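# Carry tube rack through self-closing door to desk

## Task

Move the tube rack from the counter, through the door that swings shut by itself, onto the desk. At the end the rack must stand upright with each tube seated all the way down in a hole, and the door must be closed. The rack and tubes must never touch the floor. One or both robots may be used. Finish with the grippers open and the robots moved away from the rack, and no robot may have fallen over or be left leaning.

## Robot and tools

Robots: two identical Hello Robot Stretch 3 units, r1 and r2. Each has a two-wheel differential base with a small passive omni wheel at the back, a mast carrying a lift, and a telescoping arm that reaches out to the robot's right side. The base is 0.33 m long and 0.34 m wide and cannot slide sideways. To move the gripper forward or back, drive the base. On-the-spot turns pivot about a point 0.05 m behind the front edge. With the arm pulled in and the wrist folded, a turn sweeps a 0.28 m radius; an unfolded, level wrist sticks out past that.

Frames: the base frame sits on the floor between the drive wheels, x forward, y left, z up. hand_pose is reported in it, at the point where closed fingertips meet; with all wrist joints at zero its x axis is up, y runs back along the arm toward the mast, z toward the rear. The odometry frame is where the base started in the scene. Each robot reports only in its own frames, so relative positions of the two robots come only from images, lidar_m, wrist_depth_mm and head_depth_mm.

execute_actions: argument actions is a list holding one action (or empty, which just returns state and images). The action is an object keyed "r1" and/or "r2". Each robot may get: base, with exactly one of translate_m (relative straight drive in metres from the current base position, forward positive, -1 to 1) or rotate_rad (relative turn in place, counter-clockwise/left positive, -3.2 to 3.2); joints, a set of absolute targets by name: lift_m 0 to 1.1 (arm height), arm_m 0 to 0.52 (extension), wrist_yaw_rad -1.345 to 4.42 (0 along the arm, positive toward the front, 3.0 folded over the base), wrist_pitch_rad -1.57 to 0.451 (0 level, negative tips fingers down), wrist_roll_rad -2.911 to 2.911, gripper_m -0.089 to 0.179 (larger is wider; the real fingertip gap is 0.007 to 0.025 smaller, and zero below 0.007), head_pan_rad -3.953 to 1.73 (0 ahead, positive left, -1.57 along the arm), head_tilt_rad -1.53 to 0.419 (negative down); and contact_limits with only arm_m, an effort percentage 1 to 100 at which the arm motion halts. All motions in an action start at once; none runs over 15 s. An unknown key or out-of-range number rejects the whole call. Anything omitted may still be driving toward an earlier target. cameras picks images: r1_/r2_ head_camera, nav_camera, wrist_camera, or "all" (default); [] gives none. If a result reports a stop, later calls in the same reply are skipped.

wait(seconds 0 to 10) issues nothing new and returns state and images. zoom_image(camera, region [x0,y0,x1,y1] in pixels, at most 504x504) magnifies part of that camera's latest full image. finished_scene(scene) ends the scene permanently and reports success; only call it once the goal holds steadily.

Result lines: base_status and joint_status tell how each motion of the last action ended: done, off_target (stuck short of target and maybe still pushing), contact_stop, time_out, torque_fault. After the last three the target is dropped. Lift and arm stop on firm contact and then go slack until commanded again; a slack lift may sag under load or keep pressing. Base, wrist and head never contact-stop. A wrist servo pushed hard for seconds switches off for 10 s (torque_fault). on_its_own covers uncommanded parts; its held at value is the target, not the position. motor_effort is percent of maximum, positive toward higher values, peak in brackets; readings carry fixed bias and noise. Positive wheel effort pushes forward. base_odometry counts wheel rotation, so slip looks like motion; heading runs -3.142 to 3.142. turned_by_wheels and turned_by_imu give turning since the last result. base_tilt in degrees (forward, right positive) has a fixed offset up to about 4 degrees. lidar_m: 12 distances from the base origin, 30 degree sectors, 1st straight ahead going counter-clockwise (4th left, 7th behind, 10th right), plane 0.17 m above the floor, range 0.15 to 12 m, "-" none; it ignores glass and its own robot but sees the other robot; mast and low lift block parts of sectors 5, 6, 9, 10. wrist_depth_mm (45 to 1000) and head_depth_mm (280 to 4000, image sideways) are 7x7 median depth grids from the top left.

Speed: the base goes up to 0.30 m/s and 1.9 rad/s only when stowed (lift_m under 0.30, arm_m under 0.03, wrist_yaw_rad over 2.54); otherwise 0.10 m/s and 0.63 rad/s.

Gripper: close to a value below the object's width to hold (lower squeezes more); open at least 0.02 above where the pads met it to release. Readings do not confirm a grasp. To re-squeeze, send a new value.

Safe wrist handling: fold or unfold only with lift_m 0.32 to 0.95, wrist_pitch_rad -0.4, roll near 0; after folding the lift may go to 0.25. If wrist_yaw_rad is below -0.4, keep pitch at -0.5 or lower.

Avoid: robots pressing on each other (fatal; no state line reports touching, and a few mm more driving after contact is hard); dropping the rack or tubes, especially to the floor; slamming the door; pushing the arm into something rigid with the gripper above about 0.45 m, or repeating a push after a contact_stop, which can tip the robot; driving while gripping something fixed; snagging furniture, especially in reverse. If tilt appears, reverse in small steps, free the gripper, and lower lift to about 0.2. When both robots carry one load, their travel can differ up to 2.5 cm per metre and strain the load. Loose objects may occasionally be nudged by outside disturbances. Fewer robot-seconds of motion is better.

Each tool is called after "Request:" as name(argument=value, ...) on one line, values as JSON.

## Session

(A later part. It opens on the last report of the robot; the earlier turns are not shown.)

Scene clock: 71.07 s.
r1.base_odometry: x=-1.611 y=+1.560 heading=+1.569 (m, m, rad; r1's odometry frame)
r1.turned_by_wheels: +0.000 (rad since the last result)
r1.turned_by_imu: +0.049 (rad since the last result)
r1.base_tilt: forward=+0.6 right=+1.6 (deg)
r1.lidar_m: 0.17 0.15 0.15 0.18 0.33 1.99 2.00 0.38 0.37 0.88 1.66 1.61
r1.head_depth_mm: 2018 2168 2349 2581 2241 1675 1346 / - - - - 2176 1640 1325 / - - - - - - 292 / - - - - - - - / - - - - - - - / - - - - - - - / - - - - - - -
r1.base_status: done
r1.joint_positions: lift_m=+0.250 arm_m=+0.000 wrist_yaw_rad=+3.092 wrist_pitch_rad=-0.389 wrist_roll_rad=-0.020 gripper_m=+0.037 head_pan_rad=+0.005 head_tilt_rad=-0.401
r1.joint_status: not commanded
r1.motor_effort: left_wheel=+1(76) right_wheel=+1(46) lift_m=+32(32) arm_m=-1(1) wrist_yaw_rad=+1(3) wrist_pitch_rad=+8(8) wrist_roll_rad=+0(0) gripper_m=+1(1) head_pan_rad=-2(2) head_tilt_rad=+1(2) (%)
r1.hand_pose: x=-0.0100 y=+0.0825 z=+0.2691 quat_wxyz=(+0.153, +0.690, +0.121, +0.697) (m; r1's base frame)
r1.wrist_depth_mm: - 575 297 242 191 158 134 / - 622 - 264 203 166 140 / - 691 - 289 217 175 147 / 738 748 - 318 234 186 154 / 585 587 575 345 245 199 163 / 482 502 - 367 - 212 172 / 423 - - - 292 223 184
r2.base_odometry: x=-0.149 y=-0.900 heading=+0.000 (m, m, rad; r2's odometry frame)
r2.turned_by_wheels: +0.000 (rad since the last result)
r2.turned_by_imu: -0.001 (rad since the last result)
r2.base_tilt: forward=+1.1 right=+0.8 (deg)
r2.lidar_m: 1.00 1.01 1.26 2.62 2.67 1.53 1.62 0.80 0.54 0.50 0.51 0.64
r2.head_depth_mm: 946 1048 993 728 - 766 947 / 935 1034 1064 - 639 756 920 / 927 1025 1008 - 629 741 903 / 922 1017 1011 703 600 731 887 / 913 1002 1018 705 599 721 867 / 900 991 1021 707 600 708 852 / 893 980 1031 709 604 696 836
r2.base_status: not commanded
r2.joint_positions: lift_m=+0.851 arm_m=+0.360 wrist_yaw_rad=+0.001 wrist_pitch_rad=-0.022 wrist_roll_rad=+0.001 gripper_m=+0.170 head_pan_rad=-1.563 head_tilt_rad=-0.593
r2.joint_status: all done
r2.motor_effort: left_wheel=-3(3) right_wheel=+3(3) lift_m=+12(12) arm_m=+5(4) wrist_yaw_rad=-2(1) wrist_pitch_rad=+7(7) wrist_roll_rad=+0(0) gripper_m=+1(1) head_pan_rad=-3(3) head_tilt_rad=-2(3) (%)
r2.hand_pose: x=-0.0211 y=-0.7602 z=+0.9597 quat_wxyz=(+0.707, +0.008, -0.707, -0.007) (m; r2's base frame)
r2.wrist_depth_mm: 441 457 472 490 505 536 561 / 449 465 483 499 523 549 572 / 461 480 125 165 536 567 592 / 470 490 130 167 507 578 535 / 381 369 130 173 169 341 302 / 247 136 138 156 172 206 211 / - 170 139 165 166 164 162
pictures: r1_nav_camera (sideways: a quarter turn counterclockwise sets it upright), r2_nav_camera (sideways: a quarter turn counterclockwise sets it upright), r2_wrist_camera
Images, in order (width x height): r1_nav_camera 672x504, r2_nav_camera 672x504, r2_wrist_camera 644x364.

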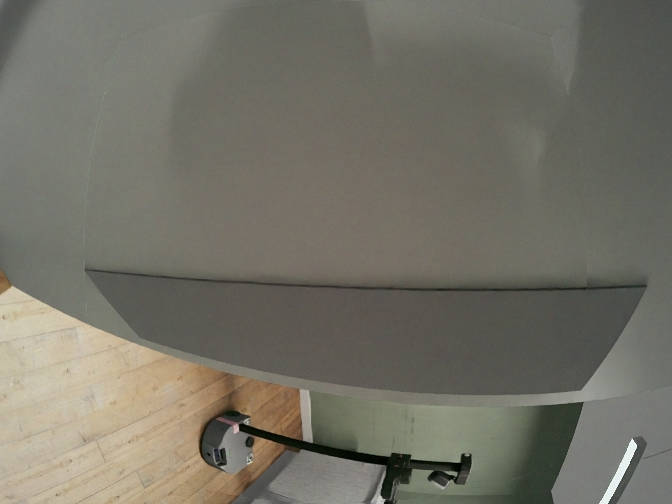

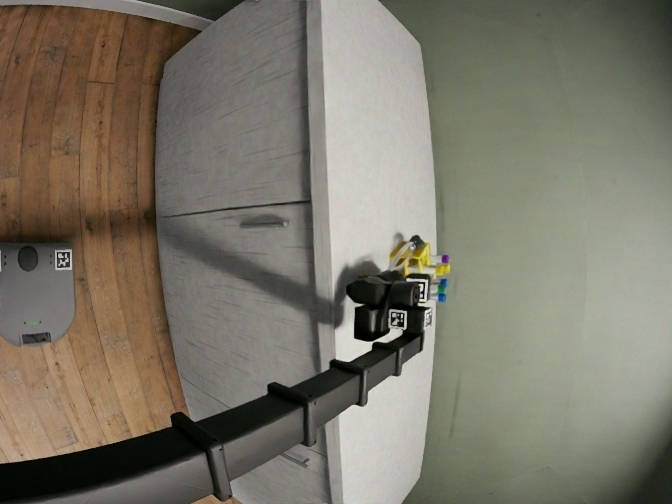

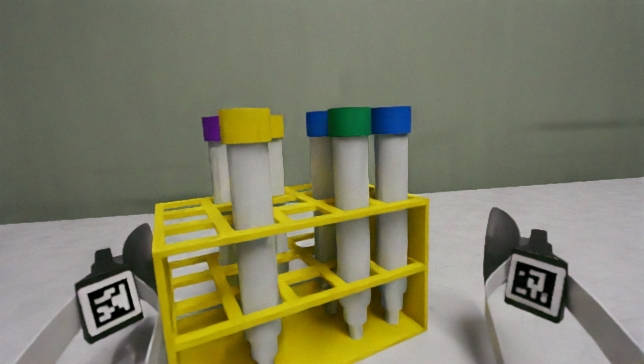

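Request:
execute_actions(actions=[{"r1":{"base":{"translate_m":0.45}},"r2":{"base":{"translate_m":0.02},"joints":{"arm_m":0.39}}}], cameras=[])

Request:
execute_actions(actions=[{"r2":{"joints":{"gripper_m":0.03}}}], cameras=[])

Request:
execute_actions(actions=[{"r2":{"joints":{"lift_m":0.92}}}], cameras=["r1_nav_camera","r2_wrist_camera"])

Scene clock: 79.83 s.
r1.base_odometry: x=-1.610 y=+2.010 heading=+1.569 (m, m, rad; r1's odometry frame)
r1.turned_by_wheels: +0.000 (rad since the last result)
r1.turned_by_imu: +0.004 (rad since the last result)
r1.base_tilt: forward=+0.6 right=+1.5 (deg)
r1.lidar_m: 1.89 1.93 1.64 0.17 0.20 0.55 2.45 0.76 0.98 1.60 1.30 1.28
r1.head_depth_mm: 1590 1735 1874 2057 2184 1689 1343 / 1587 1716 1865 2044 2185 1674 1346 / 1587 1713 1876 2035 2155 1677 1344 / 1582 1712 1869 2033 2167 1682 1340 / 1589 1719 1855 2030 2153 1681 1335 / 1577 1706 1855 2028 2142 1668 1340 / 1582 1697 1853 2029 2128 1655 1334
r1.base_status: done
r1.joint_positions: lift_m=+0.250 arm_m=+0.000 wrist_yaw_rad=+3.092 wrist_pitch_rad=-0.389 wrist_roll_rad=-0.020 gripper_m=+0.037 head_pan_rad=+0.005 head_tilt_rad=-0.401
r1.joint_status: not commanded
r1.motor_effort: left_wheel=+0(26) right_wheel=+1(7) lift_m=+31(32) arm_m=-1(1) wrist_yaw_rad=+0(1) wrist_pitch_rad=+8(8) wrist_roll_rad=+0(0) gripper_m=+1(0) head_pan_rad=-2(2) head_tilt_rad=+0(0) (%)
r1.hand_pose: x=-0.0100 y=+0.0825 z=+0.2691 quat_wxyz=(+0.153, +0.690, +0.121, +0.697) (m; r1's base frame)
r1.wrist_depth_mm: 317 269 206 197 - - - / 363 296 - 212 - - - / 425 332 - 235 946 890 881 / 530 385 - 261 707 688 684 / 563 460 378 285 589 564 555 / 478 481 - 304 - 460 454 / 427 - - - 390 398 395
r2.base_odometry: x=-0.129 y=-0.900 heading=+0.000 (m, m, rad; r2's odometry frame)
r2.turned_by_wheels: +0.000 (rad since the last result)
r2.turned_by_imu: -0.001 (rad since the last result)
r2.base_tilt: forward=+1.2 right=+0.7 (deg)
r2.lidar_m: 0.98 0.99 1.23 2.58 1.55 1.40 1.64 0.80 0.53 0.50 0.50 0.64
r2.head_depth_mm: 946 1048 1000 730 - 769 940 / 935 1038 1072 - 638 749 914 / 927 1019 1082 - 628 740 900 / 919 1010 1016 674 598 728 881 / 908 1001 1023 706 599 712 865 / 897 988 1025 708 601 704 848 / 892 977 1033 710 582 695 837
r2.base_status: done
r2.joint_positions: lift_m=+0.851 arm_m=+0.390 wrist_yaw_rad=+0.001 wrist_pitch_rad=-0.022 wrist_roll_rad=+0.001 gripper_m=+0.170 head_pan_rad=-1.563 head_tilt_rad=-0.593
r2.joint_status: all done
r2.motor_effort: left_wheel=-4(6) right_wheel=+3(8) lift_m=+12(12) arm_m=+5(8) wrist_yaw_rad=-1(2) wrist_pitch_rad=+7(7) wrist_roll_rad=+0(0) gripper_m=+1(1) head_pan_rad=-3(3) head_tilt_rad=-3(3) (%)
r2.hand_pose: x=-0.0211 y=-0.7902 z=+0.9597 quat_wxyz=(+0.707, +0.008, -0.707, -0.007) (m; r2's base frame)
r2.wrist_depth_mm: 411 430 447 462 483 502 523 / 423 439 456 476 497 514 541 / 435 447 139 139 125 531 557 / 440 460 145 145 133 542 560 / 379 404 124 102 127 147 302 / 248 149 142 137 133 148 211 / - 170 118 106 148 156 161
pictures: none
No camera images: the call's "cameras" was empty. Leave "cameras" out to get every camera's image.

Scene clock: 81.73 s.
r1.base_odometry: x=-1.610 y=+2.010 heading=+1.569 (m, m, rad; r1's odometry frame)
r1.turned_by_wheels: +0.000 (rad since the last result)
r1.turned_by_imu: +0.000 (rad since the last result)
r1.base_tilt: forward=+0.5 right=+1.6 (deg)
r1.lidar_m: 1.89 1.93 1.64 0.17 0.20 0.55 2.45 0.76 0.98 1.60 1.29 1.28
r1.head_depth_mm: 1588 1723 1871 2063 2189 1695 1339 / 1598 1721 1874 2050 2159 1687 1344 / 1592 1723 1876 2044 2177 1669 1347 / 1595 1718 1864 2049 2162 1671 1335 / 1582 1712 1860 2028 2161 1664 1338 / 1578 1713 1856 2017 2138 1664 1337 / 1577 1704 1848 2026 2139 1663 1336
r1.base_status: not commanded
r1.joint_positions: lift_m=+0.250 arm_m=+0.000 wrist_yaw_rad=+3.092 wrist_pitch_rad=-0.389 wrist_roll_rad=-0.020 gripper_m=+0.037 head_pan_rad=+0.005 head_tilt_rad=-0.401
r1.joint_status: not commanded
r1.motor_effort: left_wheel=+0(0) right_wheel=+0(1) lift_m=+32(31) arm_m=-2(1) wrist_yaw_rad=+0(0) wrist_pitch_rad=+8(8) wrist_roll_rad=+0(0) gripper_m=+0(1) head_pan_rad=-2(2) head_tilt_rad=+1(0) (%)
r1.hand_pose: x=-0.0100 y=+0.0825 z=+0.2691 quat_wxyz=(+0.153, +0.690, +0.121, +0.697) (m; r1's base frame)
r1.wrist_depth_mm: 313 266 205 196 - - - / 366 295 - 214 - - - / 430 335 - 235 935 915 912 / 530 383 - 258 697 678 672 / 569 465 376 287 577 552 546 / 483 477 - 306 - 468 462 / 421 - - - 390 393 396
r2.base_odometry: x=-0.129 y=-0.900 heading=+0.000 (m, m, rad; r2's odometry frame)
r2.turned_by_wheels: +0.000 (rad since the last result)
r2.turned_by_imu: +0.000 (rad since the last result)
r2.base_tilt: forward=+1.2 right=+0.7 (deg)
r2.lidar_m: 0.98 0.99 1.24 2.58 1.55 1.39 1.64 0.80 0.53 0.50 0.50 0.63
r2.head_depth_mm: 947 1046 998 728 - 770 941 / 939 1037 1068 642 637 750 916 / 926 1023 1087 - 628 740 897 / 920 1009 1014 703 597 726 883 / 909 997 1021 705 600 712 865 / 899 986 1026 708 602 703 850 / 890 975 1026 711 583 692 831
r2.base_status: not commanded
r2.joint_positions: lift_m=+0.851 arm_m=+0.390 wrist_yaw_rad=+0.001 wrist_pitch_rad=-0.022 wrist_roll_rad=+0.001 gripper_m=+0.032 head_pan_rad=-1.563 head_tilt_rad=-0.593
r2.joint_status: all done
r2.motor_effort: left_wheel=-4(4) right_wheel=+3(3) lift_m=+13(13) arm_m=+5(5) wrist_yaw_rad=+0(1) wrist_pitch_rad=+7(7) wrist_roll_rad=+0(0) gripper_m=-46(98) head_pan_rad=-3(3) head_tilt_rad=-3(4) (%)
r2.hand_pose: x=-0.0212 y=-0.7902 z=+0.9597 quat_wxyz=(+0.707, +0.008, -0.707, -0.008) (m; r2's base frame)
r2.wrist_depth_mm: 412 427 442 461 486 503 525 / 420 437 452 472 496 512 541 / 430 446 141 134 115 530 555 / 443 462 144 140 127 542 554 / 380 373 123 97 119 138 300 / 245 - 141 130 129 136 211 / 192 170 118 103 131 152 162
pictures: none
No camera images: the call's "cameras" was empty. Leave "cameras" out to get every camera's image.

Scene clock: 83.20 s.
r1.base_odometry: x=-1.610 y=+2.010 heading=+1.569 (m, m, rad; r1's odometry frame)
r1.turned_by_wheels: +0.000 (rad since the last result)
r1.turned_by_imu: +0.000 (rad since the last result)
r1.base_tilt: forward=+0.5 right=+1.6 (deg)
r1.lidar_m: 1.89 1.93 1.63 0.17 0.20 0.55 2.45 0.76 0.98 1.60 1.29 1.28
r1.head_depth_mm: 1602 1726 1890 2068 2170 1668 1345 / 1603 1731 1875 2051 2172 1676 1339 / 1600 1715 1872 2057 2175 1677 1340 / 1580 1717 1854 2040 2156 1671 1344 / 1590 1714 1847 2021 2153 1670 1342 / 1586 1707 1847 2014 2138 1676 1336 / 1575 1704 1853 2022 2130 1662 1334
r1.base_status: not commanded
r1.joint_positions: lift_m=+0.250 arm_m=+0.000 wrist_yaw_rad=+3.092 wrist_pitch_rad=-0.389 wrist_roll_rad=-0.020 gripper_m=+0.037 head_pan_rad=+0.005 head_tilt_rad=-0.401
r1.joint_status: not commanded
r1.motor_effort: left_wheel=+0(0) right_wheel=+0(1) lift_m=+32(31) arm_m=-1(1) wrist_yaw_rad=+2(0) wrist_pitch_rad=+7(7) wrist_roll_rad=+0(0) gripper_m=+0(1) head_pan_rad=-2(2) head_tilt_rad=+0(0) (%)
r1.hand_pose: x=-0.0100 y=+0.0825 z=+0.2691 quat_wxyz=(+0.153, +0.690, +0.121, +0.697) (m; r1's base frame)
r1.wrist_depth_mm: 314 267 205 198 - - - / 364 297 - 213 - - - / 427 333 - 235 936 906 908 / 531 390 - 262 693 695 689 / 565 460 376 290 576 556 549 / 477 487 - 303 - 459 457 / 422 - - - 397 394 386
r2.base_odometry: x=-0.129 y=-0.900 heading=+0.000 (m, m, rad; r2's odometry frame)
r2.turned_by_wheels: +0.000 (rad since the last result)
r2.turned_by_imu: +0.000 (rad since the last result)
r2.base_tilt: forward=+1.2 right=+0.7 (deg)
r2.lidar_m: 0.98 0.99 1.24 2.59 1.55 1.40 1.64 0.80 0.54 0.50 0.50 0.63
r2.head_depth_mm: 945 1044 1108 - 645 763 936 / 933 1033 - 671 634 752 919 / 926 1011 - 669 626 738 898 / 918 1005 780 702 597 726 880 / 905 1000 1020 706 600 713 867 / 900 988 1020 709 601 702 849 / 888 976 1031 709 582 694 834
r2.base_status: not commanded
r2.joint_positions: lift_m=+0.919 arm_m=+0.390 wrist_yaw_rad=+0.001 wrist_pitch_rad=-0.029 wrist_roll_rad=+0.001 gripper_m=+0.041 head_pan_rad=-1.563 head_tilt_rad=-0.593
r2.joint_status: all done
r2.on_its_own: gripper_m is held at +0.038, not at your +0.030, by its stall guard, which is still easing
r2.motor_effort: left_wheel=-4(3) right_wheel=+3(3) lift_m=+30(31) arm_m=+5(5) wrist_yaw_rad=+0(1) wrist_pitch_rad=+10(10) wrist_roll_rad=+0(0) gripper_m=-42(45) head_pan_rad=-3(3) head_tilt_rad=-4(3) (%)
r2.hand_pose: x=-0.0212 y=-0.7900 z=+1.0267 quat_wxyz=(+0.707, +0.011, -0.707, -0.010) (m; r2's base frame)
r2.wrist_depth_mm: 411 427 441 459 479 502 526 / 420 434 453 473 495 515 541 / 431 448 140 135 115 532 556 / 442 459 144 140 123 544 576 / 448 464 123 97 120 137 474 / 385 - 141 130 129 136 331 / 286 269 118 103 131 237 256
pictures: r1_nav_camera (sideways: a quarter turn counterclockwise sets it upright), r2_wrist_camera
Images, in order (width x height): r1_nav_camera 672x504, r2_wrist_camera 644x364.

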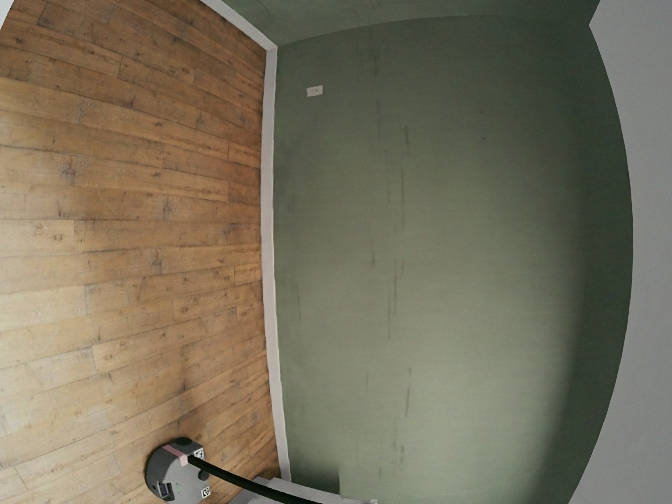

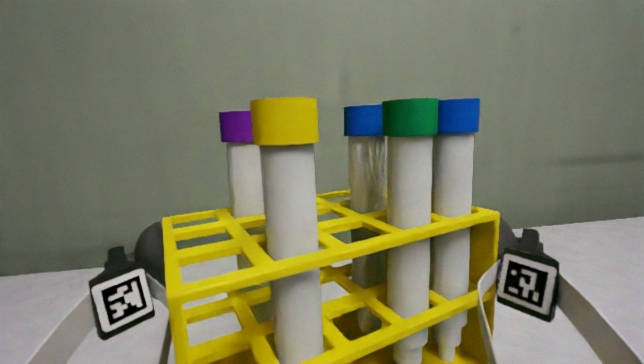

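Request:
execute_actions(actions=[{"r1":{"base":{"rotate_rad":0.9}},"r2":{"joints":{"arm_m":0.0}}}], cameras=[])

Request:
execute_actions(actions=[{"r1":{"base":{"translate_m":0.3}},"r2":{"base":{"rotate_rad":2.6},"joints":{"wrist_yaw_rad":1.57,"head_pan_rad":0,"head_tilt_rad":-0.5}}}], cameras=["r1_nav_camera","r2_nav_camera"])

Scene clock: 91.67 s.
r1.base_odometry: x=-1.610 y=+2.010 heading=+2.469 (m, m, rad; r1's odometry frame)
r1.turned_by_wheels: +0.900 (rad since the last result)
r1.turned_by_imu: +0.902 (rad since the last result)
r1.base_tilt: forward=+0.6 right=+1.6 (deg)
r1.lidar_m: 1.74 1.54 0.15 0.19 2.45 0.76 0.87 1.59 1.60 1.27 1.89 1.90
r1.head_depth_mm: 1842 1940 2054 2189 2195 1677 1342 / 1979 2118 2287 2454 2233 1677 1344 / 1848 2010 2220 2449 2223 1680 1342 / 1689 1834 1973 2192 2213 1667 1337 / 1548 1665 1795 1958 2070 1668 1345 / 1444 1555 1641 1795 1940 1668 1340 / 1337 1426 1524 1637 1776 1667 1342
r1.base_status: done
r1.joint_positions: lift_m=+0.250 arm_m=+0.000 wrist_yaw_rad=+3.092 wrist_pitch_rad=-0.389 wrist_roll_rad=-0.020 gripper_m=+0.037 head_pan_rad=+0.005 head_tilt_rad=-0.401
r1.joint_status: not commanded
r1.motor_effort: left_wheel=+4(27) right_wheel=+1(8) lift_m=+32(32) arm_m=-2(1) wrist_yaw_rad=+1(0) wrist_pitch_rad=+8(8) wrist_roll_rad=+0(0) gripper_m=+0(1) head_pan_rad=-2(2) head_tilt_rad=+0(1) (%)
r1.hand_pose: x=-0.0100 y=+0.0825 z=+0.2691 quat_wxyz=(+0.153, +0.690, +0.121, +0.697) (m; r1's base frame)
r1.wrist_depth_mm: - - - 722 205 132 - / - - - 818 209 143 - / - - - 838 217 155 904 / 750 727 - 681 224 176 682 / 586 574 575 559 207 509 545 / 490 493 - 487 - 451 454 / 420 - - - 251 398 392
r2.base_odometry: x=-0.129 y=-0.900 heading=+0.000 (m, m, rad; r2's odometry frame)
r2.turned_by_wheels: +0.000 (rad since the last result)
r2.turned_by_imu: -0.001 (rad since the last result)
r2.base_tilt: forward=+1.2 right=+0.8 (deg)
r2.lidar_m: 0.98 0.99 1.24 2.58 1.55 1.40 1.64 0.80 0.53 0.50 0.50 0.63
r2.head_depth_mm: 946 1048 996 698 652 - - / 936 1036 1005 391 440 - - / 925 1025 1010 404 380 - - / 918 1013 1015 620 399 734 884 / 908 998 1020 722 601 711 862 / 898 991 1026 708 601 702 846 / 889 977 1025 711 583 693 830
r2.base_status: not commanded
r2.joint_positions: lift_m=+0.919 arm_m=+0.000 wrist_yaw_rad=+0.001 wrist_pitch_rad=-0.029 wrist_roll_rad=+0.001 gripper_m=+0.085 head_pan_rad=-1.563 head_tilt_rad=-0.593
r2.joint_status: all done
r2.on_its_own: gripper_m is held at +0.083, not at your +0.030, by its stall guard, which is still easing
r2.motor_effort: left_wheel=-4(4) right_wheel=+2(2) lift_m=+30(30) arm_m=-6(7) wrist_yaw_rad=-1(0) wrist_pitch_rad=+10(10) wrist_roll_rad=+0(0) gripper_m=-27(34) head_pan_rad=-3(3) head_tilt_rad=-3(4) (%)
r2.hand_pose: x=-0.0212 y=-0.4008 z=+1.0265 quat_wxyz=(+0.707, +0.011, -0.707, -0.010) (m; r2's base frame)
r2.wrist_depth_mm: 728 749 791 810 842 897 929 / 752 769 804 833 872 903 955 / 758 789 138 135 118 938 - / 794 819 144 140 128 864 833 / 596 581 123 98 122 144 476 / 392 85 134 132 129 146 334 / 297 269 119 104 143 287 303
pictures: none
No camera images: the call's "cameras" was empty. Leave "cameras" out to get every camera's image.

Scene clock: 96.77 s.
r1.base_odometry: x=-1.845 y=+2.196 heading=+2.469 (m, m, rad; r1's odometry frame)
r1.turned_by_wheels: +0.000 (rad since the last result)
r1.turned_by_imu: +0.003 (rad since the last result)
r1.base_tilt: forward=+0.5 right=+1.6 (deg)
r1.lidar_m: 1.49 1.32 0.17 0.18 0.81 1.03 1.12 1.82 1.47 1.91 1.69 1.69
r1.head_depth_mm: 1638 1733 1825 1939 2044 1683 1348 / 1720 1856 2020 2180 2195 1679 1348 / 1571 1709 1869 2078 2142 1670 1347 / 1425 1540 1678 1864 2033 1674 1351 / 1315 1411 1536 1675 1838 1668 1347 / 1220 1315 1404 1521 1650 1672 1339 / 1140 1215 1299 1386 1503 1584 1337
r1.base_status: done
r1.joint_positions: lift_m=+0.250 arm_m=+0.000 wrist_yaw_rad=+3.092 wrist_pitch_rad=-0.389 wrist_roll_rad=-0.020 gripper_m=+0.037 head_pan_rad=+0.005 head_tilt_rad=-0.401
r1.joint_status: not commanded
r1.motor_effort: left_wheel=+4(21) right_wheel=+0(5) lift_m=+32(32) arm_m=+0(1) wrist_yaw_rad=+0(1) wrist_pitch_rad=+8(8) wrist_roll_rad=+0(0) gripper_m=+1(0) head_pan_rad=-2(2) head_tilt_rad=+0(0) (%)
r1.hand_pose: x=-0.0100 y=+0.0825 z=+0.2691 quat_wxyz=(+0.153, +0.690, +0.121, +0.697) (m; r1's base frame)
r1.wrist_depth_mm: - - 490 307 194 - 936 / - - - 331 211 - - / - - - 365 229 918 883 / 735 731 - 413 255 694 680 / 582 561 565 424 286 545 544 / 480 503 - 454 - 467 460 / 429 - - - 381 394 395
r2.base_odometry: x=-0.129 y=-0.900 heading=+2.600 (m, m, rad; r2's odometry frame)
r2.turned_by_wheels: +2.600 (rad since the last result)
r2.turned_by_imu: +2.608 (rad since the last result)
r2.base_tilt: forward=+1.4 right=+0.8 (deg)
r2.lidar_m: 1.78 1.64 0.80 0.54 0.50 0.50 0.64 0.98 0.99 1.24 2.57 1.47
r2.head_depth_mm: 1650 1727 1822 1601 1670 1548 - / 1964 2059 2203 2317 1900 1548 1252 / 3241 3503 3727 2677 1997 1556 1288 / 3676 - - 2716 1991 1557 1284 / 3680 3869 - 2443 1971 1554 1286 / 1483 1594 1728 1874 1937 1566 1292 / 1401 1499 1604 1744 1851 1563 1289
r2.base_status: done
r2.joint_positions: lift_m=+0.919 arm_m=+0.000 wrist_yaw_rad=+1.568 wrist_pitch_rad=-0.029 wrist_roll_rad=+0.001 gripper_m=+0.107 head_pan_rad=-0.007 head_tilt_rad=-0.508
r2.joint_status: all done
r2.on_its_own: gripper_m is held at +0.106, not at your +0.030, by its stall guard, which is still easing
r2.motor_effort: left_wheel=-3(11) right_wheel=+2(9) lift_m=+30(31) arm_m=-6(6) wrist_yaw_rad=+2(7) wrist_pitch_rad=+10(10) wrist_roll_rad=+0(0) gripper_m=-19(27) head_pan_rad=+3(34) head_tilt_rad=+3(11) (%)
r2.hand_pose: x=+0.2341 y=-0.1462 z=+1.0265 quat_wxyz=(+0.508, +0.507, -0.493, +0.492) (m; r2's base frame)
r2.wrist_depth_mm: - - - - - - - / - - - - - - - / - - 137 136 119 - - / - - 147 142 130 - - / - - 118 100 124 145 - / - 86 133 133 130 146 - / - - 116 105 143 - -
pictures: r1_nav_camera (sideways: a quarter turn counterclockwise sets it upright), r2_nav_camera (sideways: a quarter turn counterclockwise sets it upright)
Images, in order (width x height): r1_nav_camera 672x504, r2_nav_camera 672x504.

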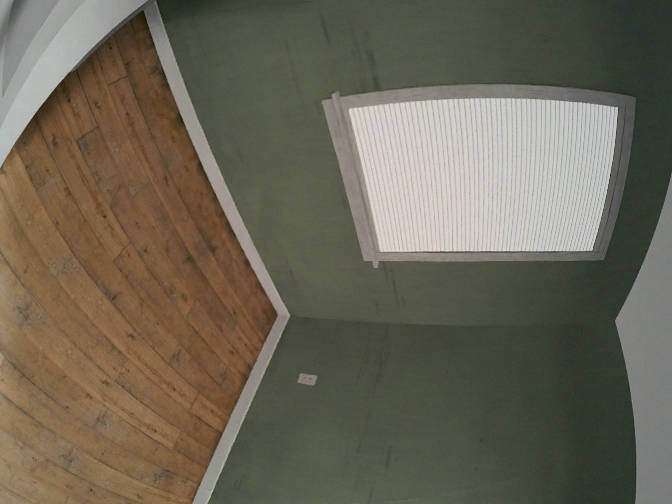

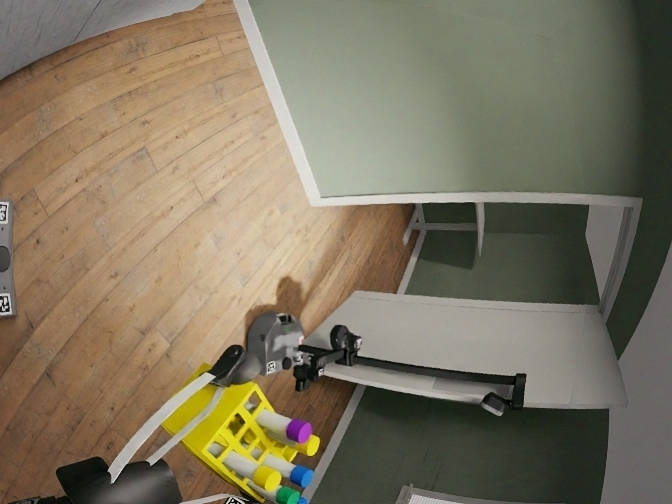

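Aimed at the doorway. Re-squeeze mildly and drive.

Request:
execute_actions(actions=[{"r2":{"base":{"translate_m":1.0},"joints":{"gripper_m":0.08}}}], cameras=[])

Request:
execute_actions(actions=[{"r2":{"base":{"translate_m":0.5},"joints":{"gripper_m":0.085}}}], cameras=["r2_nav_camera"])

Scene clock: 111.83 s.
r1.base_odometry: x=-1.845 y=+2.196 heading=+2.469 (m, m, rad; r1's odometry frame)
r1.turned_by_wheels: +0.000 (rad since the last result)
r1.turned_by_imu: +0.001 (rad since the last result)
r1.base_tilt: forward=+0.6 right=+1.6 (deg)
r1.lidar_m: 1.49 1.32 0.17 0.18 0.81 1.03 1.12 0.69 1.82 1.91 1.69 1.69
r1.head_depth_mm: 1631 1732 1831 1948 2034 1684 1349 / 1713 1858 2001 2177 2181 1686 1342 / 1568 1710 1886 2084 2173 1677 1342 / 1426 1548 1670 1861 2015 1674 1347 / 1326 1415 1526 1666 1834 1667 1335 / 1220 1308 1403 1523 1638 1663 1338 / 1142 1215 1297 1387 1508 1580 1344
r1.base_status: not commanded
r1.joint_positions: lift_m=+0.250 arm_m=+0.000 wrist_yaw_rad=+3.092 wrist_pitch_rad=-0.389 wrist_roll_rad=-0.020 gripper_m=+0.037 head_pan_rad=+0.005 head_tilt_rad=-0.401
r1.joint_status: not commanded
r1.motor_effort: left_wheel=+4(4) right_wheel=+0(0) lift_m=+32(32) arm_m=-1(1) wrist_yaw_rad=+0(0) wrist_pitch_rad=+7(8) wrist_roll_rad=+0(0) gripper_m=+1(1) head_pan_rad=-2(2) head_tilt_rad=+0(0) (%)
r1.hand_pose: x=-0.0100 y=+0.0825 z=+0.2691 quat_wxyz=(+0.153, +0.690, +0.121, +0.697) (m; r1's base frame)
r1.wrist_depth_mm: - - 477 305 195 - 930 / - - - 335 212 - - / - - - 371 228 909 921 / 752 728 - 405 257 674 668 / 576 572 578 420 286 548 563 / 482 495 - 456 - 462 457 / 426 - - - 390 396 394
r2.base_odometry: x=-0.986 y=-0.384 heading=+2.600 (m, m, rad; r2's odometry frame)
r2.turned_by_wheels: +0.000 (rad since the last result)
r2.turned_by_imu: -0.008 (rad since the last result)
r2.base_tilt: forward=+1.2 right=+0.7 (deg)
r2.lidar_m: 1.50 0.85 0.85 1.06 1.09 1.11 1.40 1.77 1.79 2.21 0.69 0.92
r2.head_depth_mm: 1190 1238 1293 1355 1432 1463 1357 / 2261 2379 2550 2455 1766 1551 1256 / 2471 2665 2887 2689 1947 1550 1282 / 2791 3012 3345 2695 1985 1557 1290 / 2887 3032 3321 2704 1980 1553 1287 / 2698 2877 3144 2725 1970 1434 1229 / 2571 2638 830 876 950 1049 1158
r2.base_status: done
r2.joint_positions: lift_m=+0.919 arm_m=+0.000 wrist_yaw_rad=+1.568 wrist_pitch_rad=-0.029 wrist_roll_rad=+0.001 gripper_m=+0.110 head_pan_rad=-0.007 head_tilt_rad=-0.507
r2.joint_status: gripper_m off_target (ended at +0.110, target +0.080)
r2.on_its_own: gripper_m is held at +0.109, not at your +0.080, by its stall guard, which is not easing now
r2.motor_effort: left_wheel=-3(4) right_wheel=+1(7) lift_m=+31(30) arm_m=-6(6) wrist_yaw_rad=+3(2) wrist_pitch_rad=+10(10) wrist_roll_rad=+0(0) gripper_m=-19(98) head_pan_rad=+3(3) head_tilt_rad=+2(3) (%)
r2.hand_pose: x=+0.2341 y=-0.1462 z=+1.0265 quat_wxyz=(+0.508, +0.507, -0.493, +0.492) (m; r2's base frame)
r2.wrist_depth_mm: 629 - - - - 697 535 / 649 - - - - 715 438 / 648 - 138 136 122 698 436 / 674 757 146 142 131 731 504 / 670 739 117 100 124 145 468 / 674 86 133 133 130 144 495 / 676 774 118 105 143 707 524
pictures: none
No camera images: the call's "cameras" was empty. Leave "cameras" out to get every camera's image.

Scene clock: 117.80 s.
r1.base_odometry: x=-1.845 y=+2.196 heading=+2.469 (m, m, rad; r1's odometry frame)
r1.turned_by_wheels: +0.000 (rad since the last result)
r1.turned_by_imu: +0.001 (rad since the last result)
r1.base_tilt: forward=+0.5 right=+1.6 (deg)
r1.lidar_m: 1.50 1.32 0.17 0.18 0.81 1.03 0.61 1.82 1.82 1.91 1.69 1.69
r1.head_depth_mm: 1639 1720 1834 1943 2052 1682 1342 / 1717 1855 2002 2166 2186 1680 1356 / 1575 1711 1883 2072 2169 1679 1345 / 1435 1550 1678 1865 2015 1662 1339 / 1316 1418 1531 1673 1828 1652 1334 / 1223 1313 1408 1521 1659 1658 1339 / 1142 1216 1299 1386 1504 1575 1340
r1.base_status: not commanded
r1.joint_positions: lift_m=+0.250 arm_m=+0.000 wrist_yaw_rad=+3.092 wrist_pitch_rad=-0.389 wrist_roll_rad=-0.020 gripper_m=+0.037 head_pan_rad=+0.005 head_tilt_rad=-0.401
r1.joint_status: not commanded
r1.motor_effort: left_wheel=+4(4) right_wheel=+0(0) lift_m=+31(32) arm_m=-1(2) wrist_yaw_rad=+1(1) wrist_pitch_rad=+8(7) wrist_roll_rad=+0(0) gripper_m=+1(1) head_pan_rad=-2(1) head_tilt_rad=-1(0) (%)
r1.hand_pose: x=-0.0100 y=+0.0825 z=+0.2691 quat_wxyz=(+0.153, +0.690, +0.121, +0.697) (m; r1's base frame)
r1.wrist_depth_mm: - - 480 305 197 - 943 / - - - 329 210 - - / - - - 370 227 924 876 / 719 721 - 407 256 687 675 / 579 581 567 423 284 541 547 / 483 493 - 455 - 459 462 / 424 - - - 395 399 393
r2.base_odometry: x=-1.414 y=-0.126 heading=+2.600 (m, m, rad; r2's odometry frame)
r2.turned_by_wheels: +0.000 (rad since the last result)
r2.turned_by_imu: -0.004 (rad since the last result)
r2.base_tilt: forward=+1.3 right=+0.9 (deg)
r2.lidar_m: 2.16 0.44 0.44 0.56 1.15 1.41 1.78 2.17 0.63 0.55 0.66 0.74
r2.head_depth_mm: 1719 1817 1946 2031 1171 1239 1220 / 1896 2035 2169 2330 1977 1545 1252 / 2088 2245 2447 2573 1962 1556 1285 / 2340 2538 2793 2690 1962 1562 1282 / 2499 2625 2916 2704 1975 1559 1285 / 2372 2464 2739 2717 1985 1564 1291 / 2224 2326 2547 2627 1974 1568 1297
r2.base_status: done
r2.joint_positions: lift_m=+0.919 arm_m=+0.000 wrist_yaw_rad=+1.568 wrist_pitch_rad=-0.029 wrist_roll_rad=+0.001 gripper_m=+0.109 head_pan_rad=-0.007 head_tilt_rad=-0.507
r2.joint_status: gripper_m off_target (ended at +0.109, target +0.085)
r2.on_its_own: gripper_m is held at +0.110, not at your +0.085, by its stall guard, which is still easing
r2.motor_effort: left_wheel=-2(5) right_wheel=+1(7) lift_m=+30(30) arm_m=-6(5) wrist_yaw_rad=+3(3) wrist_pitch_rad=+10(10) wrist_roll_rad=+0(0) gripper_m=-4(97) head_pan_rad=+3(2) head_tilt_rad=+3(2) (%)
r2.hand_pose: x=+0.2341 y=-0.1462 z=+1.0265 quat_wxyz=(+0.508, +0.507, -0.493, +0.492) (m; r2's base frame)
r2.wrist_depth_mm: - - - - 730 524 404 / - - - - 754 532 410 / - - 138 137 122 526 417 / - - 146 142 131 555 420 / - - 118 100 124 145 426 / - 86 133 134 130 144 417 / - - 118 105 143 534 458
pictures: r2_nav_camera (sideways: a quarter turn counterclockwise sets it upright)
Images, in order (width x height): r2_nav_camera 672x504.

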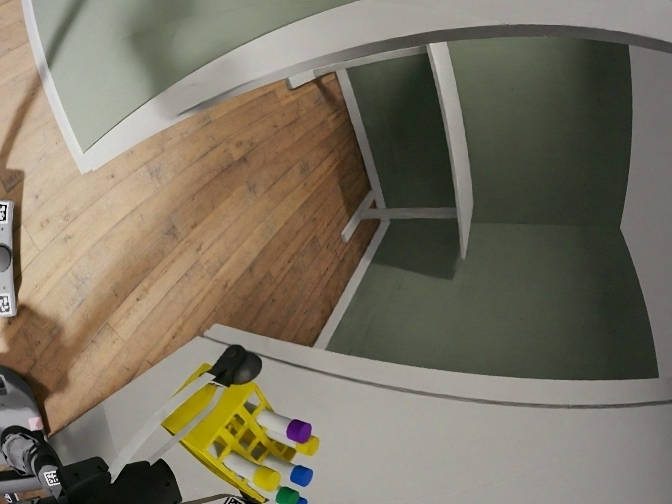

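Turn left a bit and go through.

Request:
execute_actions(actions=[{"r2":{"base":{"rotate_rad":0.4},"joints":{"gripper_m":0.095}}}], cameras=[])

Request:
execute_actions(actions=[{"r2":{"base":{"translate_m":1.0}}}], cameras=["r2_nav_camera"])

Scene clock: 122.63 s.
r1.base_odometry: x=-1.845 y=+2.196 heading=+2.469 (m, m, rad; r1's odometry frame)
r1.turned_by_wheels: +0.000 (rad since the last result)
r1.turned_by_imu: +0.000 (rad since the last result)
r1.base_tilt: forward=+0.6 right=+1.6 (deg)
r1.lidar_m: 1.50 1.32 0.17 0.18 0.80 1.03 0.61 1.82 1.83 1.92 1.69 1.69
r1.head_depth_mm: 1635 1724 1832 1939 2041 1688 1345 / 1720 1859 2004 2158 2184 1666 1343 / 1566 1701 1885 2083 2168 1672 1344 / 1439 1547 1656 1855 2026 1673 1343 / 1319 1417 1527 1674 1834 1667 1337 / 1226 1312 1406 1526 1670 1668 1341 / 1142 1216 1295 1391 1508 1576 1335
r1.base_status: not commanded
r1.joint_positions: lift_m=+0.250 arm_m=+0.000 wrist_yaw_rad=+3.092 wrist_pitch_rad=-0.389 wrist_roll_rad=-0.020 gripper_m=+0.037 head_pan_rad=+0.005 head_tilt_rad=-0.401
r1.joint_status: not commanded
r1.motor_effort: left_wheel=+4(4) right_wheel=+1(1) lift_m=+31(32) arm_m=-1(1) wrist_yaw_rad=-1(1) wrist_pitch_rad=+7(8) wrist_roll_rad=+0(0) gripper_m=+1(0) head_pan_rad=-2(2) head_tilt_rad=+1(0) (%)
r1.hand_pose: x=-0.0100 y=+0.0825 z=+0.2691 quat_wxyz=(+0.153, +0.690, +0.121, +0.697) (m; r1's base frame)
r1.wrist_depth_mm: - - 489 304 194 - 933 / - - - 337 211 - - / - - - 368 229 936 879 / 753 731 - 410 258 685 683 / 588 565 585 425 285 551 539 / 489 500 - 447 - 458 461 / 423 - - - 388 393 396
r2.base_odometry: x=-1.414 y=-0.126 heading=+3.000 (m, m, rad; r2's odometry frame)
r2.turned_by_wheels: +0.400 (rad since the last result)
r2.turned_by_imu: +0.401 (rad since the last result)
r2.base_tilt: forward=+1.3 right=+0.6 (deg)
r2.lidar_m: 2.15 0.44 0.52 0.90 1.40 1.64 2.17 2.17 0.55 0.66 0.70 1.03
r2.head_depth_mm: 2416 2531 2787 2564 1961 1551 - / 2333 2445 2815 2692 1948 1547 1246 / 2251 2386 2706 2704 1975 1553 1281 / 2217 2337 2649 2699 1967 1548 1291 / 2152 2292 2567 2690 1965 1558 1287 / 2115 2232 2437 2358 565 559 612 / 2008 389 388 415 455 518 594
r2.base_status: done
r2.joint_positions: lift_m=+0.919 arm_m=+0.000 wrist_yaw_rad=+1.568 wrist_pitch_rad=-0.029 wrist_roll_rad=+0.001 gripper_m=+0.100 head_pan_rad=-0.007 head_tilt_rad=-0.507
r2.joint_status: gripper_m off_target (ended at +0.100, target +0.095)
r2.on_its_own: gripper_m is held at +0.101, not at your +0.095, by its stall guard, which is still easing
r2.motor_effort: left_wheel=-3(9) right_wheel=+2(7) lift_m=+30(30) arm_m=-5(6) wrist_yaw_rad=+3(3) wrist_pitch_rad=+10(10) wrist_roll_rad=+0(0) gripper_m=-3(80) head_pan_rad=+2(3) head_tilt_rad=+3(3) (%)
r2.hand_pose: x=+0.2341 y=-0.1462 z=+1.0265 quat_wxyz=(+0.508, +0.507, -0.493, +0.492) (m; r2's base frame)
r2.wrist_depth_mm: 356 - - - - - 614 / 341 - - - - - 623 / 338 - 137 137 119 - 638 / 340 - 145 142 130 - 646 / 346 426 118 99 123 - 651 / 355 86 134 133 130 146 599 / 364 435 118 104 142 - 687
pictures: none
No camera images: the call's "cameras" was empty. Leave "cameras" out to get every camera's image.

Scene clock: 134.90 s.
r1.base_odometry: x=-1.845 y=+2.196 heading=+2.469 (m, m, rad; r1's odometry frame)
r1.turned_by_wheels: +0.000 (rad since the last result)
r1.turned_by_imu: +0.001 (rad since the last result)
r1.base_tilt: forward=+0.6 right=+1.6 (deg)
r1.lidar_m: 1.50 1.32 0.17 0.18 0.80 0.93 1.12 1.82 1.82 1.91 1.69 1.69
r1.head_depth_mm: 1635 1731 1831 1947 2043 1683 1345 / 1718 1857 2006 2174 2185 1672 1350 / 1577 1708 1879 2088 2162 1662 1343 / 1432 1543 1672 1854 1998 1673 1341 / 1319 1424 1535 1677 1836 1668 1336 / 1225 1311 1403 1519 1651 1670 1336 / 1140 1214 1298 1382 1502 1582 1344
r1.base_status: not commanded
r1.joint_positions: lift_m=+0.250 arm_m=+0.000 wrist_yaw_rad=+3.092 wrist_pitch_rad=-0.389 wrist_roll_rad=-0.020 gripper_m=+0.037 head_pan_rad=+0.005 head_tilt_rad=-0.401
r1.joint_status: not commanded
r1.motor_effort: left_wheel=+4(6) right_wheel=+1(1) lift_m=+32(32) arm_m=-1(1) wrist_yaw_rad=-1(1) wrist_pitch_rad=+8(8) wrist_roll_rad=+0(0) gripper_m=+0(1) head_pan_rad=-2(2) head_tilt_rad=+0(1) (%)
r1.hand_pose: x=-0.0100 y=+0.0825 z=+0.2691 quat_wxyz=(+0.153, +0.690, +0.121, +0.697) (m; r1's base frame)
r1.wrist_depth_mm: - - 491 307 194 - 954 / - - - 332 210 - - / - - - 360 230 909 907 / 753 724 - 408 258 691 680 / 583 589 564 427 287 556 567 / 483 493 - 449 - 461 456 / 426 - - - 390 399 396
r2.base_odometry: x=-2.404 y=+0.015 heading=+2.999 (m, m, rad; r2's odometry frame)
r2.turned_by_wheels: -0.001 (rad since the last result)
r2.turned_by_imu: +2.609 (rad since the last result)
r2.base_tilt: forward=-3.5 right=+7.7 (deg)
r2.lidar_m: 0.16 2.77 0.97 0.79 0.78 0.83 1.62 1.25 1.24 1.32 1.92 -
r2.head_depth_mm: - - - - 294 312 - / - - - - - - 289 / - - - - - - - / - - - - - - - / - - - - - - - / - - - - - - - / - - - - - - -
r2.base_status: translate_m off_target (by the wheels' count: +0.9999 of +1.0000)
r2.joint_positions: lift_m=+0.920 arm_m=+0.001 wrist_yaw_rad=+1.520 wrist_pitch_rad=-0.029 wrist_roll_rad=+0.002 gripper_m=+0.111 head_pan_rad=-0.002 head_tilt_rad=-0.495
r2.joint_status: not commanded
r2.on_its_own: base_tilt is 8.4 degrees off its reading at the scene's start (forward=+1.3 right=+0.8); wrist_yaw_rad is held at +1.529, not at your +1.570, by its stall guard, which is not easing now; gripper_m is held at +0.110, not at your +0.095, by its stall guard, which is not easing now; right_wheel is at rest, and its effort (+43) is outside its rest range (-18 to +18)
r2.motor_effort: left_wheel=+0(100) right_wheel=+43(100) lift_m=+29(31) arm_m=-9(10) wrist_yaw_rad=+10(100) wrist_pitch_rad=+10(14) wrist_roll_rad=-1(0) gripper_m=-20(24) head_pan_rad=+1(20) head_tilt_rad=-3(4) (%)
r2.hand_pose: x=+0.2337 y=-0.1587 z=+1.0267 quat_wxyz=(+0.520, +0.495, -0.505, +0.479) (m; r2's base frame)
r2.wrist_depth_mm: 148 172 214 287 429 853 - / 147 170 212 282 415 817 - / 146 169 190 93 118 793 - / 145 167 142 141 124 752 - / 144 158 131 98 122 146 - / 141 92 134 103 130 146 - / - 158 119 105 144 677 -
pictures: r2_nav_camera (sideways: a quarter turn counterclockwise sets it upright)
Images, in order (width x height): r2_nav_camera 672x504.

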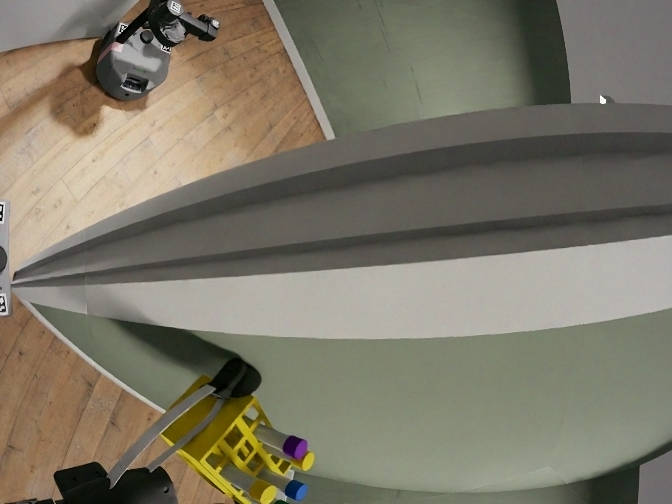

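Snagged the jamb and spun around it. Back off.

Request:
execute_actions(actions=[{"r2":{"base":{"translate_m":-0.3}}}], cameras=["r2_nav_camera"])

Scene clock: 141.97 s.
r1.base_odometry: x=-1.845 y=+2.196 heading=+2.469 (m, m, rad; r1's odometry frame)
r1.turned_by_wheels: +0.000 (rad since the last result)
r1.turned_by_imu: +0.001 (rad since the last result)
r1.base_tilt: forward=+0.5 right=+1.6 (deg)
r1.lidar_m: 1.50 1.32 0.17 0.18 0.80 1.03 1.12 1.82 1.83 1.91 1.68 1.69
r1.head_depth_mm: 1638 1730 1829 1959 2039 1679 1346 / 1712 1860 2011 2167 2185 1678 1351 / 1575 1712 1885 2070 2161 1678 1339 / 1429 1550 1679 1865 2009 1678 1341 / 1321 1415 1532 1666 1847 1670 1338 / 1224 1312 1402 1525 1658 1666 1330 / 1138 1216 1300 1392 1506 1579 1338
r1.base_status: not commanded
r1.joint_positions: lift_m=+0.250 arm_m=+0.000 wrist_yaw_rad=+3.092 wrist_pitch_rad=-0.389 wrist_roll_rad=-0.020 gripper_m=+0.037 head_pan_rad=+0.005 head_tilt_rad=-0.401
r1.joint_status: not commanded
r1.motor_effort: left_wheel=+4(5) right_wheel=+0(0) lift_m=+32(32) arm_m=-1(1) wrist_yaw_rad=+1(0) wrist_pitch_rad=+8(7) wrist_roll_rad=+0(0) gripper_m=+0(1) head_pan_rad=-2(2) head_tilt_rad=-1(0) (%)
r1.hand_pose: x=-0.0100 y=+0.0825 z=+0.2691 quat_wxyz=(+0.153, +0.690, +0.121, +0.697) (m; r1's base frame)
r1.wrist_depth_mm: - - 480 305 194 - 954 / 863 - - 335 210 - - / 733 883 - 365 230 908 896 / 710 712 - 420 257 673 684 / 582 578 573 422 285 548 534 / 478 495 - 455 - 464 463 / 424 - - - 388 394 386
r2.base_odometry: x=-2.107 y=-0.028 heading=+2.999 (m, m, rad; r2's odometry frame)
r2.turned_by_wheels: +0.000 (rad since the last result)
r2.turned_by_imu: -0.613 (rad since the last result)
r2.base_tilt: forward=+1.3 right=+0.7 (deg)
r2.lidar_m: 0.32 1.90 2.77 0.81 0.59 0.56 0.59 1.57 1.85 1.57 2.21 2.35
r2.head_depth_mm: 1873 2039 2214 2411 1984 1557 - / 1909 2073 2246 2452 1982 1555 1259 / - - 287 312 348 404 476 / - - 287 311 349 396 453 / - - 289 317 359 409 479 / - 283 302 341 1781 1538 1293 / 2110 2241 1869 2060 2010 1577 1296
r2.base_status: done
r2.joint_positions: lift_m=+0.920 arm_m=+0.000 wrist_yaw_rad=+1.529 wrist_pitch_rad=-0.030 wrist_roll_rad=+0.005 gripper_m=+0.111 head_pan_rad=-0.002 head_tilt_rad=-0.500
r2.joint_status: not commanded
r2.on_its_own: wrist_yaw_rad is held at +1.529, not at your +1.570, by its stall guard, which is not easing now; gripper_m is held at +0.110, not at your +0.095, by its stall guard, which is not easing now
r2.motor_effort: left_wheel=-1(100) right_wheel=-1(77) lift_m=+24(29) arm_m=-3(10) wrist_yaw_rad=+1(90) wrist_pitch_rad=+10(11) wrist_roll_rad=-2(5) gripper_m=-19(24) head_pan_rad=+0(0) head_tilt_rad=+0(2) (%)
r2.hand_pose: x=+0.2338 y=-0.1559 z=+1.0267 quat_wxyz=(+0.517, +0.498, -0.504, +0.480) (m; r2's base frame)
r2.wrist_depth_mm: 224 231 399 - - - - / 228 235 393 - - - - / 236 244 142 136 120 - - / 256 249 143 142 131 - - / 268 253 118 100 125 145 - / - 87 134 134 130 144 - / - 268 118 105 145 - -
pictures: r2_nav_camera (sideways: a quarter turn counterclockwise sets it upright)
Images, in order (width x height): r2_nav_camera 672x504.

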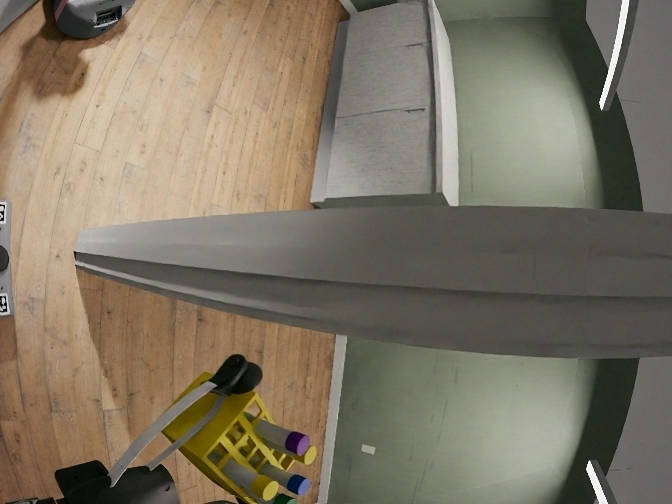

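In the doorway facing along the wall. Turn right into the desk room.

Request:
execute_actions(actions=[{"r2":{"base":{"rotate_rad":-0.9}}}], cameras=[])

Request:
execute_actions(actions=[{"r2":{"base":{"translate_m":0.7}}}], cameras=["r2_nav_camera"])

Scene clock: 148.10 s.
r1.base_odometry: x=-1.845 y=+2.196 heading=+2.469 (m, m, rad; r1's odometry frame)
r1.turned_by_wheels: +0.000 (rad since the last result)
r1.turned_by_imu: +0.001 (rad since the last result)
r1.base_tilt: forward=+0.5 right=+1.6 (deg)
r1.lidar_m: 1.49 1.32 0.17 0.18 0.80 0.92 1.12 1.82 1.83 1.91 1.68 1.69
r1.head_depth_mm: 1642 1737 1841 1945 2050 1682 1345 / 1720 1852 1992 2156 2182 1669 1342 / 1563 1719 1875 2086 2179 1677 1346 / 1431 1554 1671 1869 2023 1684 1337 / 1318 1425 1537 1667 1840 1665 1342 / 1222 1314 1402 1524 1663 1668 1335 / 1142 1211 1301 1386 1507 1580 1338
r1.base_status: not commanded
r1.joint_positions: lift_m=+0.250 arm_m=+0.000 wrist_yaw_rad=+3.092 wrist_pitch_rad=-0.389 wrist_roll_rad=-0.020 gripper_m=+0.037 head_pan_rad=+0.005 head_tilt_rad=-0.401
r1.joint_status: not commanded
r1.motor_effort: left_wheel=+4(5) right_wheel=+0(1) lift_m=+32(32) arm_m=-1(1) wrist_yaw_rad=+0(0) wrist_pitch_rad=+8(7) wrist_roll_rad=+0(0) gripper_m=+1(1) head_pan_rad=-2(2) head_tilt_rad=+0(0) (%)
r1.hand_pose: x=-0.0100 y=+0.0825 z=+0.2691 quat_wxyz=(+0.153, +0.690, +0.121, +0.697) (m; r1's base frame)
r1.wrist_depth_mm: - - 478 303 195 - 938 / - - - 331 210 - - / 681 878 - 366 228 884 869 / 699 742 - 409 259 697 689 / 577 582 567 430 291 539 554 / 483 498 - 452 - 465 455 / 426 - - - 388 399 393
r2.base_odometry: x=-2.107 y=-0.028 heading=+2.099 (m, m, rad; r2's odometry frame)
r2.turned_by_wheels: -0.900 (rad since the last result)
r2.turned_by_imu: -0.904 (rad since the last result)
r2.base_tilt: forward=+1.3 right=+0.6 (deg)
r2.lidar_m: 2.39 0.33 0.32 2.06 2.76 0.71 0.57 0.56 1.42 1.69 2.00 1.58
r2.head_depth_mm: 1916 2021 2167 2335 1997 1559 - / 2088 2221 2404 2501 1966 1558 1258 / 2286 2474 2673 2760 1998 1563 1285 / 2502 2704 2969 2784 1983 1565 1292 / 2394 2563 2766 2766 1990 1573 1296 / 2204 2367 2556 2601 1985 1567 1293 / 2060 2205 2364 2466 2024 1574 1295
r2.base_status: done
r2.joint_positions: lift_m=+0.920 arm_m=+0.000 wrist_yaw_rad=+1.529 wrist_pitch_rad=-0.030 wrist_roll_rad=+0.005 gripper_m=+0.111 head_pan_rad=-0.002 head_tilt_rad=-0.500
r2.joint_status: not commanded
r2.on_its_own: wrist_yaw_rad is held at +1.529, not at your +1.570, by its stall guard, which is not easing now; gripper_m is held at +0.110, not at your +0.095, by its stall guard, which is not easing now
r2.motor_effort: left_wheel=+3(9) right_wheel=-4(8) lift_m=+24(24) arm_m=-3(3) wrist_yaw_rad=+1(0) wrist_pitch_rad=+10(10) wrist_roll_rad=-2(2) gripper_m=-19(19) head_pan_rad=+1(1) head_tilt_rad=+0(1) (%)
r2.hand_pose: x=+0.2338 y=-0.1559 z=+1.0267 quat_wxyz=(+0.517, +0.498, -0.504, +0.480) (m; r2's base frame)
r2.wrist_depth_mm: - - - - - - - / - - - - - - - / - - 138 136 121 - - / - - 144 142 131 - - / - - 118 100 124 145 - / - 87 133 134 130 144 - / - - 118 105 143 - -
pictures: none
No camera images: the call's "cameras" was empty. Leave "cameras" out to get every camera's image.

Scene clock: 156.20 s.
r1.base_odometry: x=-1.845 y=+2.196 heading=+2.469 (m, m, rad; r1's odometry frame)
r1.turned_by_wheels: +0.000 (rad since the last result)
r1.turned_by_imu: +0.001 (rad since the last result)
r1.base_tilt: forward=+0.6 right=+1.6 (deg)
r1.lidar_m: 1.49 1.32 0.17 0.18 0.80 1.03 1.12 1.82 1.83 1.92 1.69 1.69
r1.head_depth_mm: 1635 1730 1834 1961 2040 1673 1346 / 1718 1863 1993 2162 2190 1672 1344 / 1574 1711 1889 2088 2157 1671 1345 / 1427 1545 1675 1859 2016 1663 1339 / 1326 1413 1531 1678 1826 1673 1342 / 1224 1308 1404 1521 1651 1669 1341 / 1141 1214 1297 1390 1502 1575 1337
r1.base_status: not commanded
r1.joint_positions: lift_m=+0.250 arm_m=+0.000 wrist_yaw_rad=+3.092 wrist_pitch_rad=-0.389 wrist_roll_rad=-0.020 gripper_m=+0.037 head_pan_rad=+0.005 head_tilt_rad=-0.401
r1.joint_status: not commanded
r1.motor_effort: left_wheel=+4(4) right_wheel=+1(1) lift_m=+32(32) arm_m=-2(2) wrist_yaw_rad=+0(0) wrist_pitch_rad=+7(8) wrist_roll_rad=+0(0) gripper_m=+1(0) head_pan_rad=-2(2) head_tilt_rad=+0(1) (%)
r1.hand_pose: x=-0.0100 y=+0.0825 z=+0.2691 quat_wxyz=(+0.153, +0.690, +0.121, +0.697) (m; r1's base frame)
r1.wrist_depth_mm: - - 481 306 195 - 947 / - - - 333 208 - - / - - - 368 228 895 908 / 727 733 - 409 257 696 671 / 581 573 573 428 286 567 550 / 479 496 - 450 - 460 455 / 427 - - - 389 395 394
r2.base_odometry: x=-2.460 y=+0.577 heading=+2.099 (m, m, rad; r2's odometry frame)
r2.turned_by_wheels: +0.000 (rad since the last result)
r2.turned_by_imu: -0.005 (rad since the last result)
r2.base_tilt: forward=+1.3 right=+0.7 (deg)
r2.lidar_m: 1.82 1.82 0.92 0.56 0.49 0.49 1.23 1.22 1.94 1.73 1.14 1.53
r2.head_depth_mm: 1455 1543 1646 1770 1874 1566 - / 1579 1686 1814 1977 1978 1554 1265 / 1727 1884 2021 2228 1971 1576 1296 / 1909 2074 2271 2468 1991 1575 1291 / 1858 1999 2186 2366 1994 1572 1295 / 1728 1853 1979 2150 1997 1572 1299 / 1616 1713 1845 1960 2021 1577 1299
r2.base_status: done
r2.joint_positions: lift_m=+0.920 arm_m=+0.000 wrist_yaw_rad=+1.529 wrist_pitch_rad=-0.030 wrist_roll_rad=+0.005 gripper_m=+0.111 head_pan_rad=-0.002 head_tilt_rad=-0.500
r2.joint_status: not commanded
r2.on_its_own: wrist_yaw_rad is held at +1.529, not at your +1.570, by its stall guard, which is not easing now; gripper_m is held at +0.110, not at your +0.095, by its stall guard, which is not easing now
r2.motor_effort: left_wheel=+3(9) right_wheel=-4(5) lift_m=+25(24) arm_m=-3(2) wrist_yaw_rad=+0(0) wrist_pitch_rad=+10(10) wrist_roll_rad=-1(1) gripper_m=-20(19) head_pan_rad=+0(1) head_tilt_rad=+0(0) (%)
r2.hand_pose: x=+0.2338 y=-0.1559 z=+1.0267 quat_wxyz=(+0.517, +0.498, -0.504, +0.480) (m; r2's base frame)
r2.wrist_depth_mm: - - - - - - 963 / - - - - - - 989 / - - 137 136 122 - - / - - 145 142 131 - - / - - 118 100 124 145 - / - 87 133 133 130 144 - / - - 118 105 143 - -
pictures: r2_nav_camera (sideways: a quarter turn counterclockwise sets it upright)
Images, in order (width x height): r2_nav_camera 672x504.

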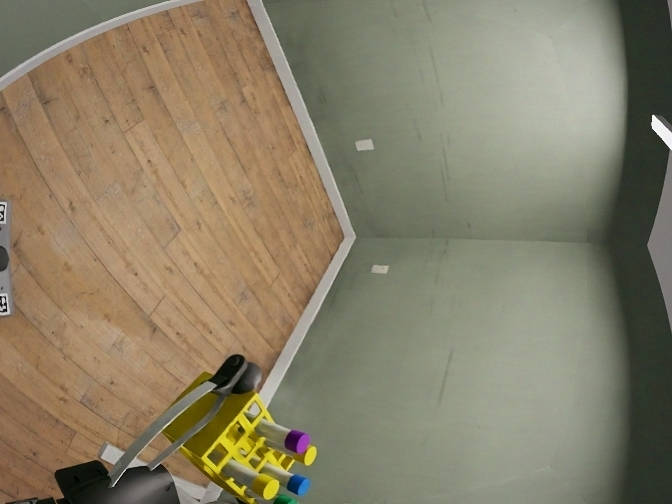

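Request:
execute_actions(actions=[{"r1":{"base":{"translate_m":0.5}},"r2":{"base":{"rotate_rad":-1.3}}}], cameras=["r2_nav_camera"])

Scene clock: 162.83 s.
r1.base_odometry: x=-2.236 y=+2.508 heading=+2.469 (m, m, rad; r1's odometry frame)
r1.turned_by_wheels: +0.000 (rad since the last result)
r1.turned_by_imu: +0.005 (rad since the last result)
r1.base_tilt: forward=+0.6 right=+1.5 (deg)
r1.lidar_m: 1.07 0.95 0.95 1.13 1.22 1.17 1.20 2.20 2.20 1.52 1.35 1.35
r1.head_depth_mm: 1288 1375 1457 1556 1656 1655 1348 / 1226 1343 1488 1655 1811 1686 1345 / 1110 1208 1330 1469 1651 1683 1338 / 1009 1094 1187 1305 1446 1564 1340 / 935 1005 1083 1174 1298 1438 1339 / 866 928 998 1061 1173 1284 1312 / 809 861 917 982 1067 1161 1247
r1.base_status: done
r1.joint_positions: lift_m=+0.250 arm_m=+0.000 wrist_yaw_rad=+3.092 wrist_pitch_rad=-0.389 wrist_roll_rad=-0.020 gripper_m=+0.037 head_pan_rad=+0.005 head_tilt_rad=-0.400
r1.joint_status: not commanded
r1.motor_effort: left_wheel=-1(22) right_wheel=+1(6) lift_m=+31(32) arm_m=+0(1) wrist_yaw_rad=+1(1) wrist_pitch_rad=+7(8) wrist_roll_rad=+0(0) gripper_m=+0(0) head_pan_rad=-2(2) head_tilt_rad=+0(0) (%)
r1.hand_pose: x=-0.0100 y=+0.0825 z=+0.2692 quat_wxyz=(+0.153, +0.690, +0.121, +0.697) (m; r1's base frame)
r1.wrist_depth_mm: 890 - - - - 813 680 / 910 - - - - 833 712 / 945 - - 970 963 846 732 / 740 724 - 713 702 685 680 / 573 574 573 572 572 550 549 / 483 491 - 494 - 463 456 / 424 - - - 388 395 397
r2.base_odometry: x=-2.460 y=+0.577 heading=+0.799 (m, m, rad; r2's odometry frame)
r2.turned_by_wheels: -1.300 (rad since the last result)
r2.turned_by_imu: -1.305 (rad since the last result)
r2.base_tilt: forward=+1.2 right=+0.7 (deg)
r2.lidar_m: 1.13 1.53 1.61 1.87 1.62 0.67 0.50 0.49 0.50 1.04 1.94 1.88
r2.head_depth_mm: 1636 1813 1193 2270 1982 1554 - / 1558 1705 1196 2099 1997 1560 1255 / 1478 1607 1202 1955 1982 1565 1298 / 1409 1523 1211 1856 1922 1572 1297 / 1348 1455 1222 1228 1835 1496 1290 / 1291 1383 1227 1565 1809 1574 1295 / 1234 1324 1397 1545 1694 1578 1293
r2.base_status: done
r2.joint_positions: lift_m=+0.920 arm_m=+0.000 wrist_yaw_rad=+1.529 wrist_pitch_rad=-0.030 wrist_roll_rad=+0.005 gripper_m=+0.111 head_pan_rad=-0.002 head_tilt_rad=-0.500
r2.joint_status: not commanded
r2.on_its_own: wrist_yaw_rad is held at +1.529, not at your +1.570, by its stall guard, which is not easing now; gripper_m is held at +0.110, not at your +0.095, by its stall guard, which is not easing now
r2.motor_effort: left_wheel=+2(8) right_wheel=-3(9) lift_m=+25(24) arm_m=-3(3) wrist_yaw_rad=+0(0) wrist_pitch_rad=+10(10) wrist_roll_rad=-2(2) gripper_m=-19(19) head_pan_rad=+1(0) head_tilt_rad=+0(1) (%)
r2.hand_pose: x=+0.2338 y=-0.1559 z=+1.0267 quat_wxyz=(+0.517, +0.498, -0.504, +0.480) (m; r2's base frame)
r2.wrist_depth_mm: - - - - - - - / - - - - - - - / - - 137 136 122 - - / - - 145 141 131 - - / - - 118 100 124 145 - / - 87 133 133 131 144 - / - - 118 105 143 - -
pictures: r2_nav_camera (sideways: a quarter turn counterclockwise sets it upright)
Images, in order (width x height): r2_nav_camera 672x504.

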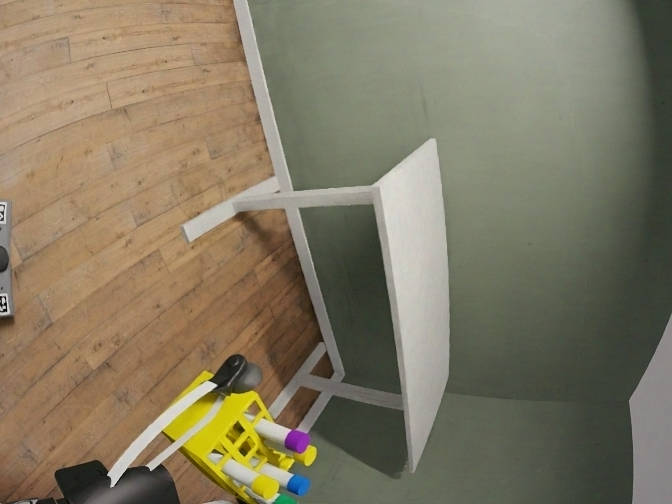

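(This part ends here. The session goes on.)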